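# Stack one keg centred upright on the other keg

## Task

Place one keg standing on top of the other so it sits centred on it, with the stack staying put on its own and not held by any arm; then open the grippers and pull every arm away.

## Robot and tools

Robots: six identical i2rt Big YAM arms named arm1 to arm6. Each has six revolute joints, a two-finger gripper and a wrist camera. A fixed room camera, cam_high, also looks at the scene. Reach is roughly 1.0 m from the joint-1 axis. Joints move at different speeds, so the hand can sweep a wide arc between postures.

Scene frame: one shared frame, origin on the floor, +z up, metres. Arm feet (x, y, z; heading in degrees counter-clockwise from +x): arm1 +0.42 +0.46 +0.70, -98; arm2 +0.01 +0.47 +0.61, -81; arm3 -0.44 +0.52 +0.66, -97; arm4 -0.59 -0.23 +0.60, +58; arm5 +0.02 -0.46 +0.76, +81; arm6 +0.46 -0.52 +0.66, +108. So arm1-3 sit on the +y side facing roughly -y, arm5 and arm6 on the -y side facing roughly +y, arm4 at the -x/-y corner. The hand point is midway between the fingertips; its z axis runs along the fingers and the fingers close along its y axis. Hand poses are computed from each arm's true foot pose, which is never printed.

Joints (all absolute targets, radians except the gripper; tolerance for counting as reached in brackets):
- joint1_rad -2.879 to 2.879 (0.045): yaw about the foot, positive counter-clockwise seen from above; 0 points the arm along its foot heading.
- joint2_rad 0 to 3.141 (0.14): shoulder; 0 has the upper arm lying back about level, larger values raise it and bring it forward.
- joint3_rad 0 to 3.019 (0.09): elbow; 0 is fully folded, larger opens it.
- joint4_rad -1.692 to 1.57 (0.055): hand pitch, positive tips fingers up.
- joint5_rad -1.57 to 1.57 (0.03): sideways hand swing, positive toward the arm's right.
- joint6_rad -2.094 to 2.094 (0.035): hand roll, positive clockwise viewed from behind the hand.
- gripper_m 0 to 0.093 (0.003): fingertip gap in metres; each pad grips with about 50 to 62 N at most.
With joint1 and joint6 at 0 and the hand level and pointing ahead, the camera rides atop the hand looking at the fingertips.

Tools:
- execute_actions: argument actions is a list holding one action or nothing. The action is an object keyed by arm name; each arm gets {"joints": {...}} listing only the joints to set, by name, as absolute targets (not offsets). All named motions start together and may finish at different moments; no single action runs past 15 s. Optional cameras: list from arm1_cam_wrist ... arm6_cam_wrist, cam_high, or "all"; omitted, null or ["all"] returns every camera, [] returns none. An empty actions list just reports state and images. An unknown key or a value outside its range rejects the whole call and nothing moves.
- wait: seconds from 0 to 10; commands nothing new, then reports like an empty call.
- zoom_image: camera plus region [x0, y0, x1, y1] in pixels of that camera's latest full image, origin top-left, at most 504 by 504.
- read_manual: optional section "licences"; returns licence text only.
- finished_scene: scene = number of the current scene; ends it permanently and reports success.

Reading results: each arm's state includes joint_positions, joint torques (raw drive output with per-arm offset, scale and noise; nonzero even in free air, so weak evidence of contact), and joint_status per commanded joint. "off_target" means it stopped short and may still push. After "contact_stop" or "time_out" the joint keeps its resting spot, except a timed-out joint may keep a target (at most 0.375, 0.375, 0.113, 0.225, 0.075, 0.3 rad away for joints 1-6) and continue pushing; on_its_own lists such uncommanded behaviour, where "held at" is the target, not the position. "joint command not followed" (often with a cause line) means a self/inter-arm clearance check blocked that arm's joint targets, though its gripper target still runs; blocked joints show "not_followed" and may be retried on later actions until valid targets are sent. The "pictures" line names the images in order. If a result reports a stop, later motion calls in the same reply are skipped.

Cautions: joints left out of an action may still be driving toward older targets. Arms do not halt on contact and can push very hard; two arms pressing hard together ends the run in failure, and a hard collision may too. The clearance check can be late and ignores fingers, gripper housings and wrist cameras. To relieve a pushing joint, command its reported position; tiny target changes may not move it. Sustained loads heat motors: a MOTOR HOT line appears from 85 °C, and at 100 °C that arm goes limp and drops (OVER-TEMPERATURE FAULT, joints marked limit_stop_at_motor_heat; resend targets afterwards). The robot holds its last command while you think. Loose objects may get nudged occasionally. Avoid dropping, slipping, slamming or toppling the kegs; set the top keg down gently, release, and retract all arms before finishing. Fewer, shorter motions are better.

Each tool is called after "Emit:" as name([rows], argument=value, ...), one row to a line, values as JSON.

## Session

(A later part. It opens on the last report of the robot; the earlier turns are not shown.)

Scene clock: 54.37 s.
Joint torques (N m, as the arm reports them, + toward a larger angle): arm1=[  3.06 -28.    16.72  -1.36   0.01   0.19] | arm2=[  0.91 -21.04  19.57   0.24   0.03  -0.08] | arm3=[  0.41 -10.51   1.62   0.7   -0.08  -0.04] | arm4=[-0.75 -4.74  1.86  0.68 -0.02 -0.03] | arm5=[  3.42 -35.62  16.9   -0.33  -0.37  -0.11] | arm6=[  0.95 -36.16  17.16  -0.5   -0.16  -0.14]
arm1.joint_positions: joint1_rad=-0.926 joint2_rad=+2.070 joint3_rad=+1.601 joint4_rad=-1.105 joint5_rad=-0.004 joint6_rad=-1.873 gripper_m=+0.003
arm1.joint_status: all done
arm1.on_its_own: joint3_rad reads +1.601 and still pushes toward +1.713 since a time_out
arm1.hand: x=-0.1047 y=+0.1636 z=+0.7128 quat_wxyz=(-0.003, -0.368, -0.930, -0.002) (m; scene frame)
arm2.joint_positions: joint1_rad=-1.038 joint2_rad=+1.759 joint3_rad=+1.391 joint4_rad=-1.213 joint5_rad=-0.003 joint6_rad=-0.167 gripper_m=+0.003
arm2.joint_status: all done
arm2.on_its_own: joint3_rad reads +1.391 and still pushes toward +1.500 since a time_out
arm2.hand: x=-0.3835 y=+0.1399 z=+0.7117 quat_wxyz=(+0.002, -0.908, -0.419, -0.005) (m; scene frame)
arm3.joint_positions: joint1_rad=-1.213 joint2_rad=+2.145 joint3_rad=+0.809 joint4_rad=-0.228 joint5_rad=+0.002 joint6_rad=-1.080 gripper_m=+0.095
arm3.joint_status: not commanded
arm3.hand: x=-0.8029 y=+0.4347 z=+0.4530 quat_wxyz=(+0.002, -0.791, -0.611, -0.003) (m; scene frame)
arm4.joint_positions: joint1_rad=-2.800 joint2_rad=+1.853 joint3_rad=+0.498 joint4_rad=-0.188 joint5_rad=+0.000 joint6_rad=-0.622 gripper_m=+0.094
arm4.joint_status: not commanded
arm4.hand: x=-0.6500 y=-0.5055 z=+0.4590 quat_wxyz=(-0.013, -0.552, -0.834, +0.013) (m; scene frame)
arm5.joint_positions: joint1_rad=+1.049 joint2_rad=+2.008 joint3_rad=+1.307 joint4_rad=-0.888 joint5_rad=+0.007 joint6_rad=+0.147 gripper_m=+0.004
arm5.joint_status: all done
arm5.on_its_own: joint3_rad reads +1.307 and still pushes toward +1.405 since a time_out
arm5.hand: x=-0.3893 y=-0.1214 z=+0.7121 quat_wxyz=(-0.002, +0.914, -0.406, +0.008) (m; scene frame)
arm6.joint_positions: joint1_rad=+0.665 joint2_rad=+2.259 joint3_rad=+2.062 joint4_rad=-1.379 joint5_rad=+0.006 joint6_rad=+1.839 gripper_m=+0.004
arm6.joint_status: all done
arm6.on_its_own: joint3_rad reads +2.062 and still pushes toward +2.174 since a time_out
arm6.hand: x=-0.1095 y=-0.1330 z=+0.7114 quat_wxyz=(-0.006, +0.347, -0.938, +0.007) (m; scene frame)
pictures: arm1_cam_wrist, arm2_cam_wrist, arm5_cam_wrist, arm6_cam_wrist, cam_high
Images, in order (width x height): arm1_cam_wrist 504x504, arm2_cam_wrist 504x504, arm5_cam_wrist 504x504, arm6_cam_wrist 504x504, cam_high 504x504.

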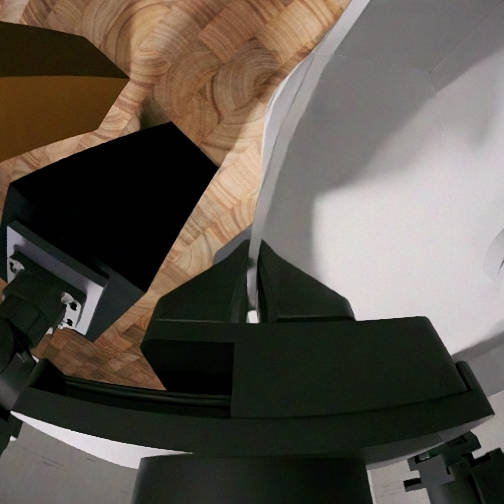

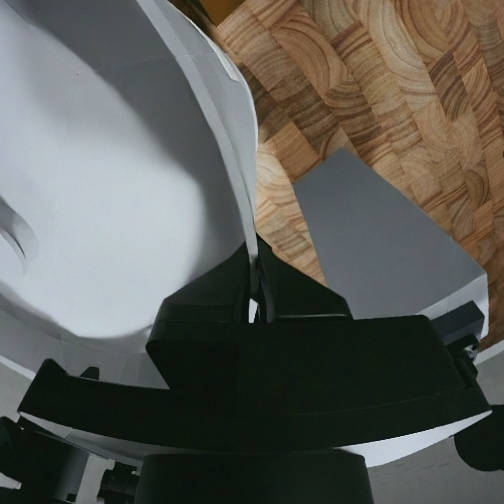

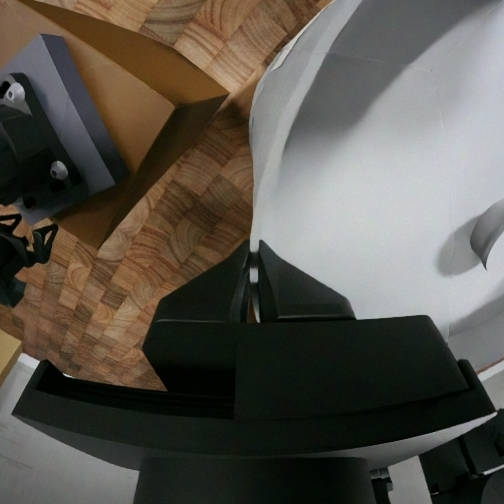

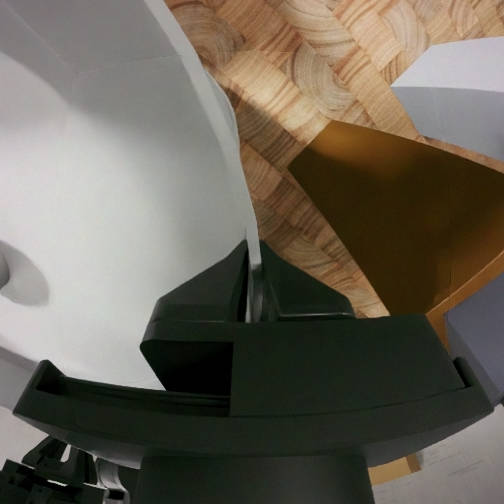

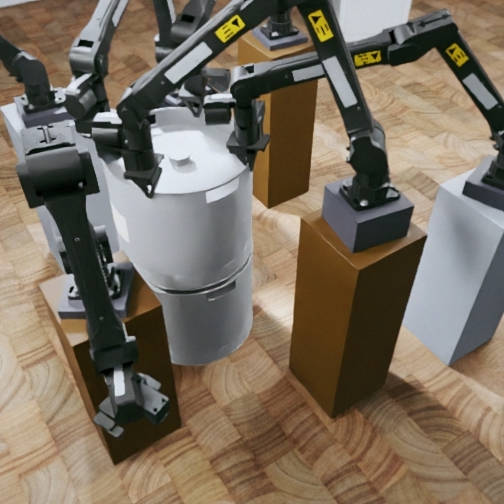

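Emit:
execute_actions([
  {"arm1":{"joints":{"joint1_rad":-0.915,"joint2_rad":1.99,"joint3_rad":1.69,"joint4_rad":-1.11}},"arm6":{"joints":{"joint1_rad":0.667,"joint2_rad":2.19,"joint3_rad":2.15}},"arm2":{"joints":{"joint1_rad":-1.03,"joint2_rad":1.71,"joint3_rad":1.48}},"arm5":{"joints":{"joint1_rad":1.05,"joint2_rad":1.93,"joint3_rad":1.385}}},
], cameras=[])

Emit:
execute_actions([
  {"arm1":{"joints":{"joint1_rad":-0.926,"joint2_rad":2.08,"joint3_rad":1.61,"joint4_rad":-1.1}},"arm6":{"joints":{"joint2_rad":2.27,"joint3_rad":2.07}},"arm2":{"joints":{"joint1_rad":-1.038,"joint2_rad":1.775,"joint3_rad":1.4,"joint4_rad":-1.2}},"arm5":{"joints":{"joint2_rad":2.02,"joint3_rad":1.315,"joint4_rad":-0.88}}},
], cameras=["arm1_cam_wrist","arm2_cam_wrist","arm5_cam_wrist","arm6_cam_wrist","cam_high"])

Scene clock: 56.03 s.
Joint torques (N m, as the arm reports them, + toward a larger angle): arm1=[  1.67 -27.07  14.74  -1.12  -0.01   0.16] | arm2=[ -0.3  -20.44  17.58  -0.13   0.09  -0.08] | arm3=[  0.4  -10.54   1.62   0.7   -0.08  -0.04] | arm4=[-0.59 -4.69  1.87  0.67 -0.02 -0.04] | arm5=[  2.6  -33.62  14.99  -0.98  -0.22  -0.08] | arm6=[  0.18 -33.93  14.79  -0.26  -0.27  -0.13]
arm1.joint_positions: joint1_rad=-0.927 joint2_rad=+2.090 joint3_rad=+1.601 joint4_rad=-1.091 joint5_rad=-0.004 joint6_rad=-1.873 gripper_m=+0.003
arm1.joint_status: all done
arm1.hand: x=-0.1059 y=+0.1638 z=+0.7010 quat_wxyz=(-0.004, -0.369, -0.929, -0.004) (m; scene frame)
arm2.joint_positions: joint1_rad=-1.038 joint2_rad=+1.793 joint3_rad=+1.391 joint4_rad=-1.204 joint5_rad=-0.004 joint6_rad=-0.167 gripper_m=+0.003
arm2.joint_status: all done
arm2.hand: x=-0.3842 y=+0.1392 z=+0.6951 quat_wxyz=(+0.005, -0.908, -0.418, -0.018) (m; scene frame)
arm3.joint_positions: joint1_rad=-1.213 joint2_rad=+2.145 joint3_rad=+0.809 joint4_rad=-0.228 joint5_rad=+0.002 joint6_rad=-1.080 gripper_m=+0.095
arm3.joint_status: not commanded
arm3.hand: x=-0.8029 y=+0.4347 z=+0.4530 quat_wxyz=(+0.002, -0.791, -0.611, -0.003) (m; scene frame)
arm4.joint_positions: joint1_rad=-2.800 joint2_rad=+1.853 joint3_rad=+0.498 joint4_rad=-0.188 joint5_rad=+0.000 joint6_rad=-0.622 gripper_m=+0.094
arm4.joint_status: not commanded
arm4.hand: x=-0.6500 y=-0.5055 z=+0.4590 quat_wxyz=(-0.013, -0.552, -0.834, +0.013) (m; scene frame)
arm5.joint_positions: joint1_rad=+1.049 joint2_rad=+2.040 joint3_rad=+1.307 joint4_rad=-0.871 joint5_rad=+0.005 joint6_rad=+0.147 gripper_m=+0.004
arm5.joint_status: all done
arm5.hand: x=-0.3884 y=-0.1229 z=+0.6957 quat_wxyz=(+0.001, +0.914, -0.405, +0.015) (m; scene frame)
arm6.joint_positions: joint1_rad=+0.665 joint2_rad=+2.279 joint3_rad=+2.062 joint4_rad=-1.375 joint5_rad=+0.009 joint6_rad=+1.840 gripper_m=+0.005
arm6.joint_status: all done
arm6.hand: x=-0.1087 y=-0.1330 z=+0.6979 quat_wxyz=(-0.012, +0.347, -0.938, +0.012) (m; scene frame)
pictures: none
No camera images: the call's "cameras" was empty. Leave "cameras" out to get every camera's image.

Scene clock: 56.67 s.
Joint torques (N m, as the arm reports them, + toward a larger angle): arm1=[  0.73 -20.44   8.84  -0.68   0.     0.19] | arm2=[ -1.03 -15.89  11.25   0.39   0.08  -0.08] | arm3=[  0.39 -10.5    1.62   0.7   -0.07  -0.04] | arm4=[-0.65 -4.72  1.87  0.63 -0.02 -0.05] | arm5=[  1.7  -26.28   8.52  -0.18  -0.17  -0.12] | arm6=[  0.39 -26.67   8.3   -0.73  -0.26  -0.2 ]
arm1.joint_positions: joint1_rad=-0.927 joint2_rad=+2.093 joint3_rad=+1.598 joint4_rad=-1.091 joint5_rad=-0.004 joint6_rad=-1.873 gripper_m=+0.003
arm1.joint_status: all done
arm1.hand: x=-0.1046 y=+0.1648 z=+0.6981 quat_wxyz=(-0.006, -0.369, -0.929, -0.006) (m; scene frame)
arm2.joint_positions: joint1_rad=-1.038 joint2_rad=+1.795 joint3_rad=+1.385 joint4_rad=-1.200 joint5_rad=-0.004 joint6_rad=-0.167 gripper_m=+0.003
arm2.joint_status: all done
arm2.hand: x=-0.3832 y=+0.1400 z=+0.6922 quat_wxyz=(+0.006, -0.908, -0.418, -0.019) (m; scene frame)
arm3.joint_positions: joint1_rad=-1.213 joint2_rad=+2.145 joint3_rad=+0.809 joint4_rad=-0.228 joint5_rad=+0.002 joint6_rad=-1.080 gripper_m=+0.095
arm3.joint_status: not commanded
arm3.hand: x=-0.8029 y=+0.4347 z=+0.4530 quat_wxyz=(+0.002, -0.791, -0.611, -0.003) (m; scene frame)
arm4.joint_positions: joint1_rad=-2.800 joint2_rad=+1.853 joint3_rad=+0.498 joint4_rad=-0.188 joint5_rad=+0.000 joint6_rad=-0.622 gripper_m=+0.094
arm4.joint_status: not commanded
arm4.hand: x=-0.6500 y=-0.5055 z=+0.4590 quat_wxyz=(-0.013, -0.552, -0.834, +0.013) (m; scene frame)
arm5.joint_positions: joint1_rad=+1.049 joint2_rad=+2.044 joint3_rad=+1.306 joint4_rad=-0.871 joint5_rad=+0.005 joint6_rad=+0.147 gripper_m=+0.004
arm5.joint_status: all done
arm5.hand: x=-0.3876 y=-0.1236 z=+0.6935 quat_wxyz=(+0.002, +0.914, -0.405, +0.017) (m; scene frame)
arm6.joint_positions: joint1_rad=+0.665 joint2_rad=+2.282 joint3_rad=+2.059 joint4_rad=-1.376 joint5_rad=+0.009 joint6_rad=+1.840 gripper_m=+0.005
arm6.joint_status: all done
arm6.hand: x=-0.1077 y=-0.1337 z=+0.6953 quat_wxyz=(-0.014, +0.347, -0.938, +0.015) (m; scene frame)
pictures: arm1_cam_wrist, arm2_cam_wrist, arm5_cam_wrist, arm6_cam_wrist, cam_high
Images, in order (width x height): arm1_cam_wrist 504x504, arm2_cam_wrist 504x504, arm5_cam_wrist 504x504, arm6_cam_wrist 504x504, cam_high 504x504.

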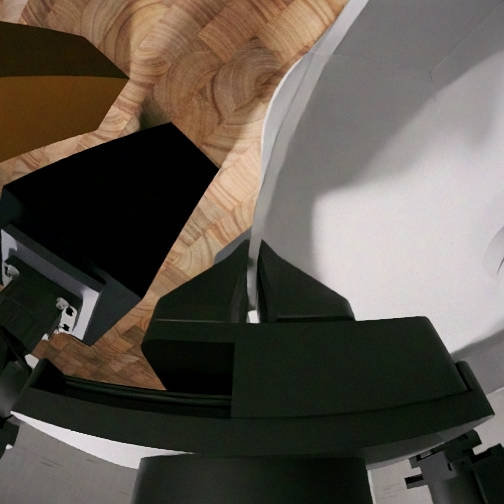

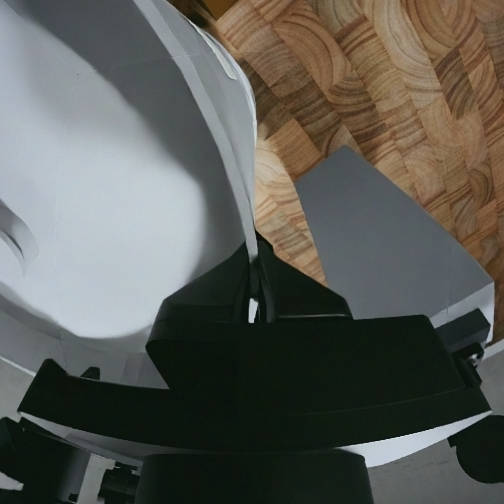

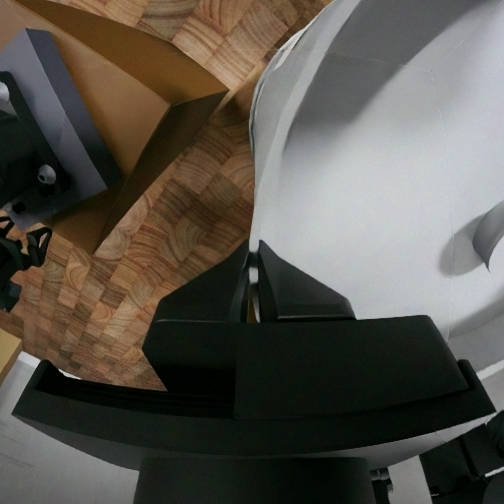

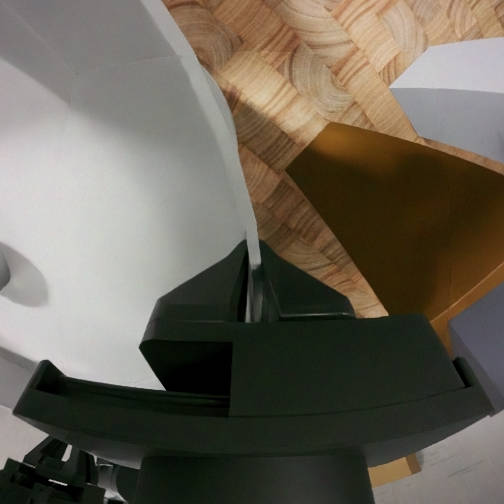

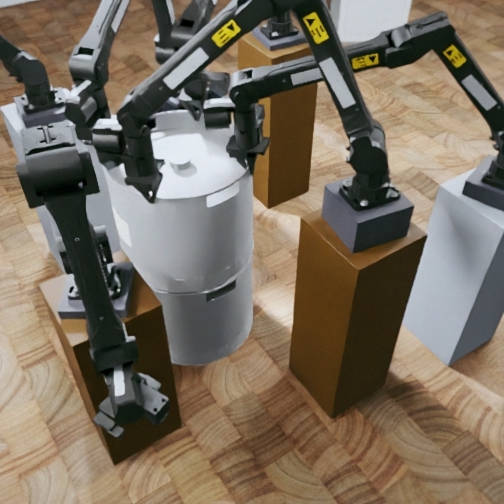

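Emit:
execute_actions([
  {"arm1":{"joints":{"gripper_m":0.06}},"arm6":{"joints":{"gripper_m":0.06}},"arm2":{"joints":{"gripper_m":0.06}},"arm5":{"joints":{"gripper_m":0.06}}},
], cameras=["arm1_cam_wrist","arm2_cam_wrist","arm5_cam_wrist","arm6_cam_wrist","cam_high"])

Emit:
zoom_image(camera="cam_high", region=[80, 180, 300, 340])

Scene clock: 58.70 s.
Joint torques (N m, as the arm reports them, + toward a larger angle): arm1=[  0.72 -19.66   8.81  -0.65  -0.07   0.18] | arm2=[ -1.03 -15.28  11.39   0.41  -0.02  -0.07] | arm3=[  0.47 -10.5    1.63   0.71  -0.08  -0.04] | arm4=[-0.79 -4.69  1.87  0.67 -0.02 -0.04] | arm5=[  2.76 -24.     8.74   0.01  -0.1   -0.07] | arm6=[  0.63 -26.07   8.65  -0.61   0.04  -0.12]
arm1.joint_positions: joint1_rad=-0.927 joint2_rad=+2.086 joint3_rad=+1.598 joint4_rad=-1.091 joint5_rad=-0.002 joint6_rad=-1.873 gripper_m=+0.060
arm1.joint_status: all done
arm1.hand: x=-0.1056 y=+0.1645 z=+0.7023 quat_wxyz=(-0.004, -0.369, -0.929, -0.004) (m; scene frame)
arm2.joint_positions: joint1_rad=-1.038 joint2_rad=+1.788 joint3_rad=+1.385 joint4_rad=-1.200 joint5_rad=-0.002 joint6_rad=-0.168 gripper_m=+0.060
arm2.joint_status: all done
arm2.hand: x=-0.3836 y=+0.1401 z=+0.6952 quat_wxyz=(+0.006, -0.908, -0.419, -0.016) (m; scene frame)
arm3.joint_positions: joint1_rad=-1.213 joint2_rad=+2.145 joint3_rad=+0.809 joint4_rad=-0.228 joint5_rad=+0.002 joint6_rad=-1.080 gripper_m=+0.095
arm3.joint_status: not commanded
arm3.hand: x=-0.8029 y=+0.4347 z=+0.4530 quat_wxyz=(+0.002, -0.791, -0.611, -0.003) (m; scene frame)
arm4.joint_positions: joint1_rad=-2.800 joint2_rad=+1.853 joint3_rad=+0.498 joint4_rad=-0.188 joint5_rad=+0.000 joint6_rad=-0.622 gripper_m=+0.094
arm4.joint_status: not commanded
arm4.hand: x=-0.6500 y=-0.5055 z=+0.4590 quat_wxyz=(-0.013, -0.552, -0.834, +0.013) (m; scene frame)
arm5.joint_positions: joint1_rad=+1.049 joint2_rad=+2.022 joint3_rad=+1.306 joint4_rad=-0.872 joint5_rad=+0.004 joint6_rad=+0.144 gripper_m=+0.060
arm5.joint_status: all done
arm5.hand: x=-0.3908 y=-0.1213 z=+0.7048 quat_wxyz=(-0.001, +0.915, -0.404, +0.007) (m; scene frame)
arm6.joint_positions: joint1_rad=+0.665 joint2_rad=+2.282 joint3_rad=+2.059 joint4_rad=-1.376 joint5_rad=+0.002 joint6_rad=+1.832 gripper_m=+0.060
arm6.joint_status: all done
arm6.hand: x=-0.1084 y=-0.1348 z=+0.6956 quat_wxyz=(-0.010, +0.350, -0.937, +0.017) (m; scene frame)
pictures: arm1_cam_wrist, arm2_cam_wrist, arm5_cam_wrist, arm6_cam_wrist, cam_high
Images, in order (width x height): arm1_cam_wrist 504x504, arm2_cam_wrist 504x504, arm5_cam_wrist 504x504, arm6_cam_wrist 504x504, cam_high 504x504.

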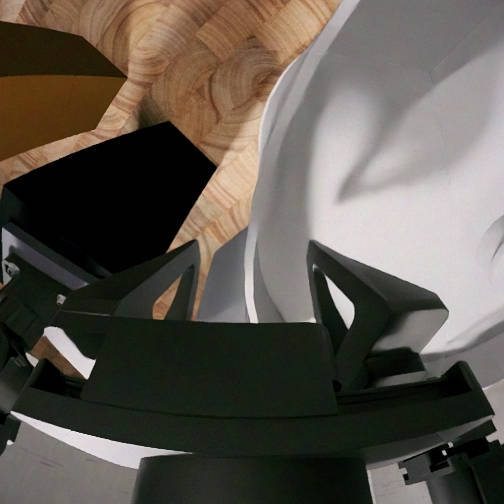

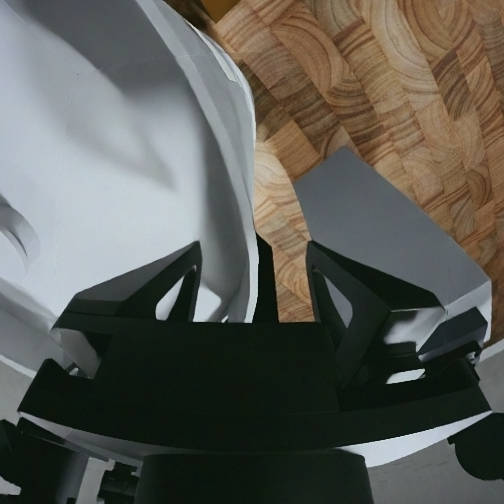

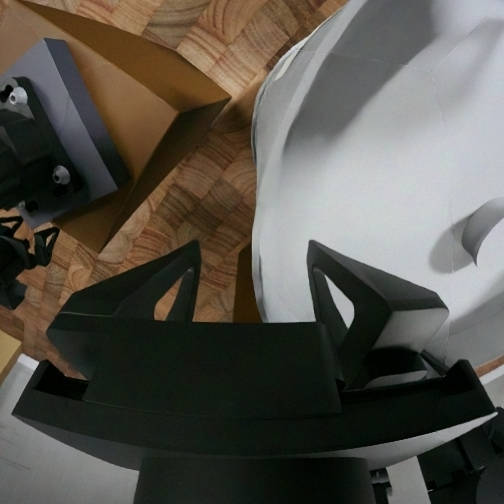

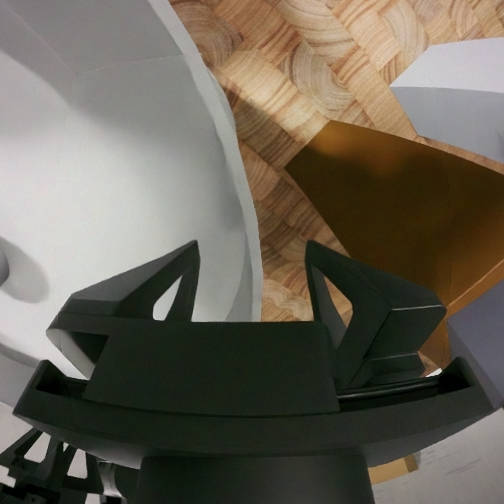

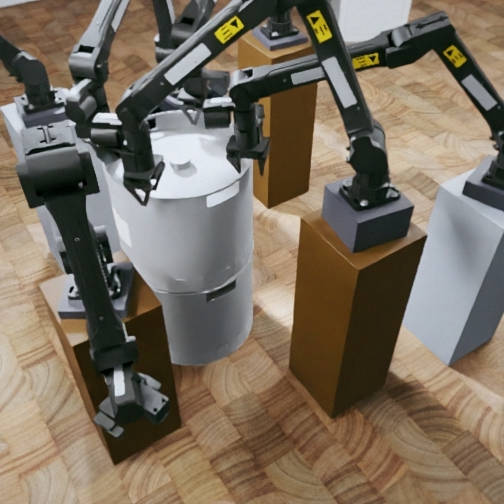

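Region (80, 180, 300, 340) of cam_high's 504x504 image, scaled by 2.291, with more detail than that image has; it fills the top 367 rows of this view, and the rest is white.

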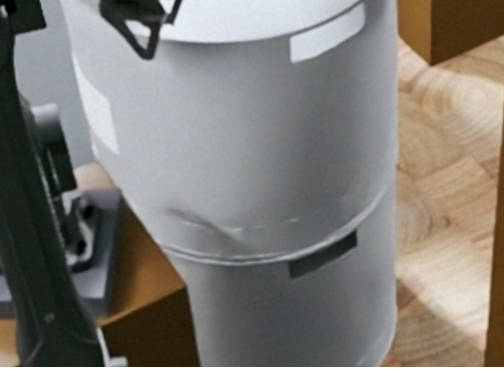

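Settled level, within a few millimetres.

Emit:
execute_actions([
  {"arm1":{"joints":{"joint2_rad":1.7}},"arm6":{"joints":{"joint2_rad":1.9}},"arm2":{"joints":{"joint2_rad":1.45}},"arm5":{"joints":{"joint2_rad":1.7}}},
], cameras=["cam_high"])

Emit:
finished_scene(scene=1)

Scene clock: 61.10 s.
Joint torques (N m, as the arm reports them, + toward a larger angle): arm1=[  0.73 -14.49  10.45   0.19  -0.03   0.24] | arm2=[-0.98 -8.78 12.94  1.   -0.02 -0.06] | arm3=[  0.42 -10.43   1.63   0.71  -0.08  -0.04] | arm4=[-0.68 -4.75  1.86  0.68 -0.02 -0.04] | arm5=[  2.17 -18.46  11.15   0.59  -0.13  -0.06] | arm6=[ -0.34 -20.44   9.41   0.19   0.04  -0.17]
arm1.joint_positions: joint1_rad=-0.927 joint2_rad=+1.687 joint3_rad=+1.600 joint4_rad=-1.091 joint5_rad=-0.002 joint6_rad=-1.873 gripper_m=+0.060
arm1.joint_status: all done
arm1.hand: x=-0.1104 y=+0.1613 z=+0.9390 quat_wxyz=(+0.122, -0.362, -0.912, +0.151) (m; scene frame)
arm2.joint_positions: joint1_rad=-1.038 joint2_rad=+1.424 joint3_rad=+1.385 joint4_rad=-1.200 joint5_rad=-0.002 joint6_rad=-0.168 gripper_m=+0.060
arm2.joint_status: all done
arm2.hand: x=-0.3696 y=+0.1507 z=+0.8730 quat_wxyz=(-0.042, -0.895, -0.414, +0.159) (m; scene frame)
arm3.joint_positions: joint1_rad=-1.213 joint2_rad=+2.145 joint3_rad=+0.809 joint4_rad=-0.228 joint5_rad=+0.002 joint6_rad=-1.080 gripper_m=+0.095
arm3.joint_status: not commanded
arm3.hand: x=-0.8029 y=+0.4347 z=+0.4530 quat_wxyz=(+0.002, -0.791, -0.611, -0.003) (m; scene frame)
arm4.joint_positions: joint1_rad=-2.800 joint2_rad=+1.853 joint3_rad=+0.498 joint4_rad=-0.188 joint5_rad=+0.000 joint6_rad=-0.622 gripper_m=+0.094
arm4.joint_status: not commanded
arm4.hand: x=-0.6500 y=-0.5055 z=+0.4590 quat_wxyz=(-0.013, -0.552, -0.834, +0.013) (m; scene frame)
arm5.joint_positions: joint1_rad=+1.049 joint2_rad=+1.683 joint3_rad=+1.306 joint4_rad=-0.872 joint5_rad=+0.004 joint6_rad=+0.144 gripper_m=+0.060
arm5.joint_status: all done
arm5.hand: x=-0.4154 y=-0.1013 z=+0.8852 quat_wxyz=(-0.046, +0.903, -0.399, -0.156) (m; scene frame)
arm6.joint_positions: joint1_rad=+0.665 joint2_rad=+1.897 joint3_rad=+2.059 joint4_rad=-1.376 joint5_rad=+0.001 joint6_rad=+1.831 gripper_m=+0.060
arm6.joint_status: all done
arm6.hand: x=-0.0974 y=-0.1411 z=+0.9513 quat_wxyz=(+0.101, +0.345, -0.923, -0.139) (m; scene frame)
pictures: cam_high
Images, in order (width x height): cam_high 504x504.

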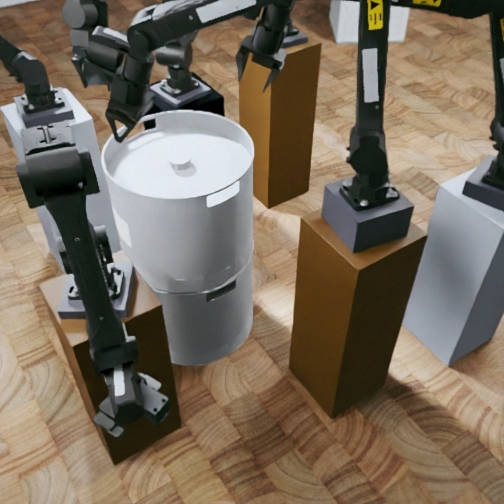

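The scene is finished: the task was done.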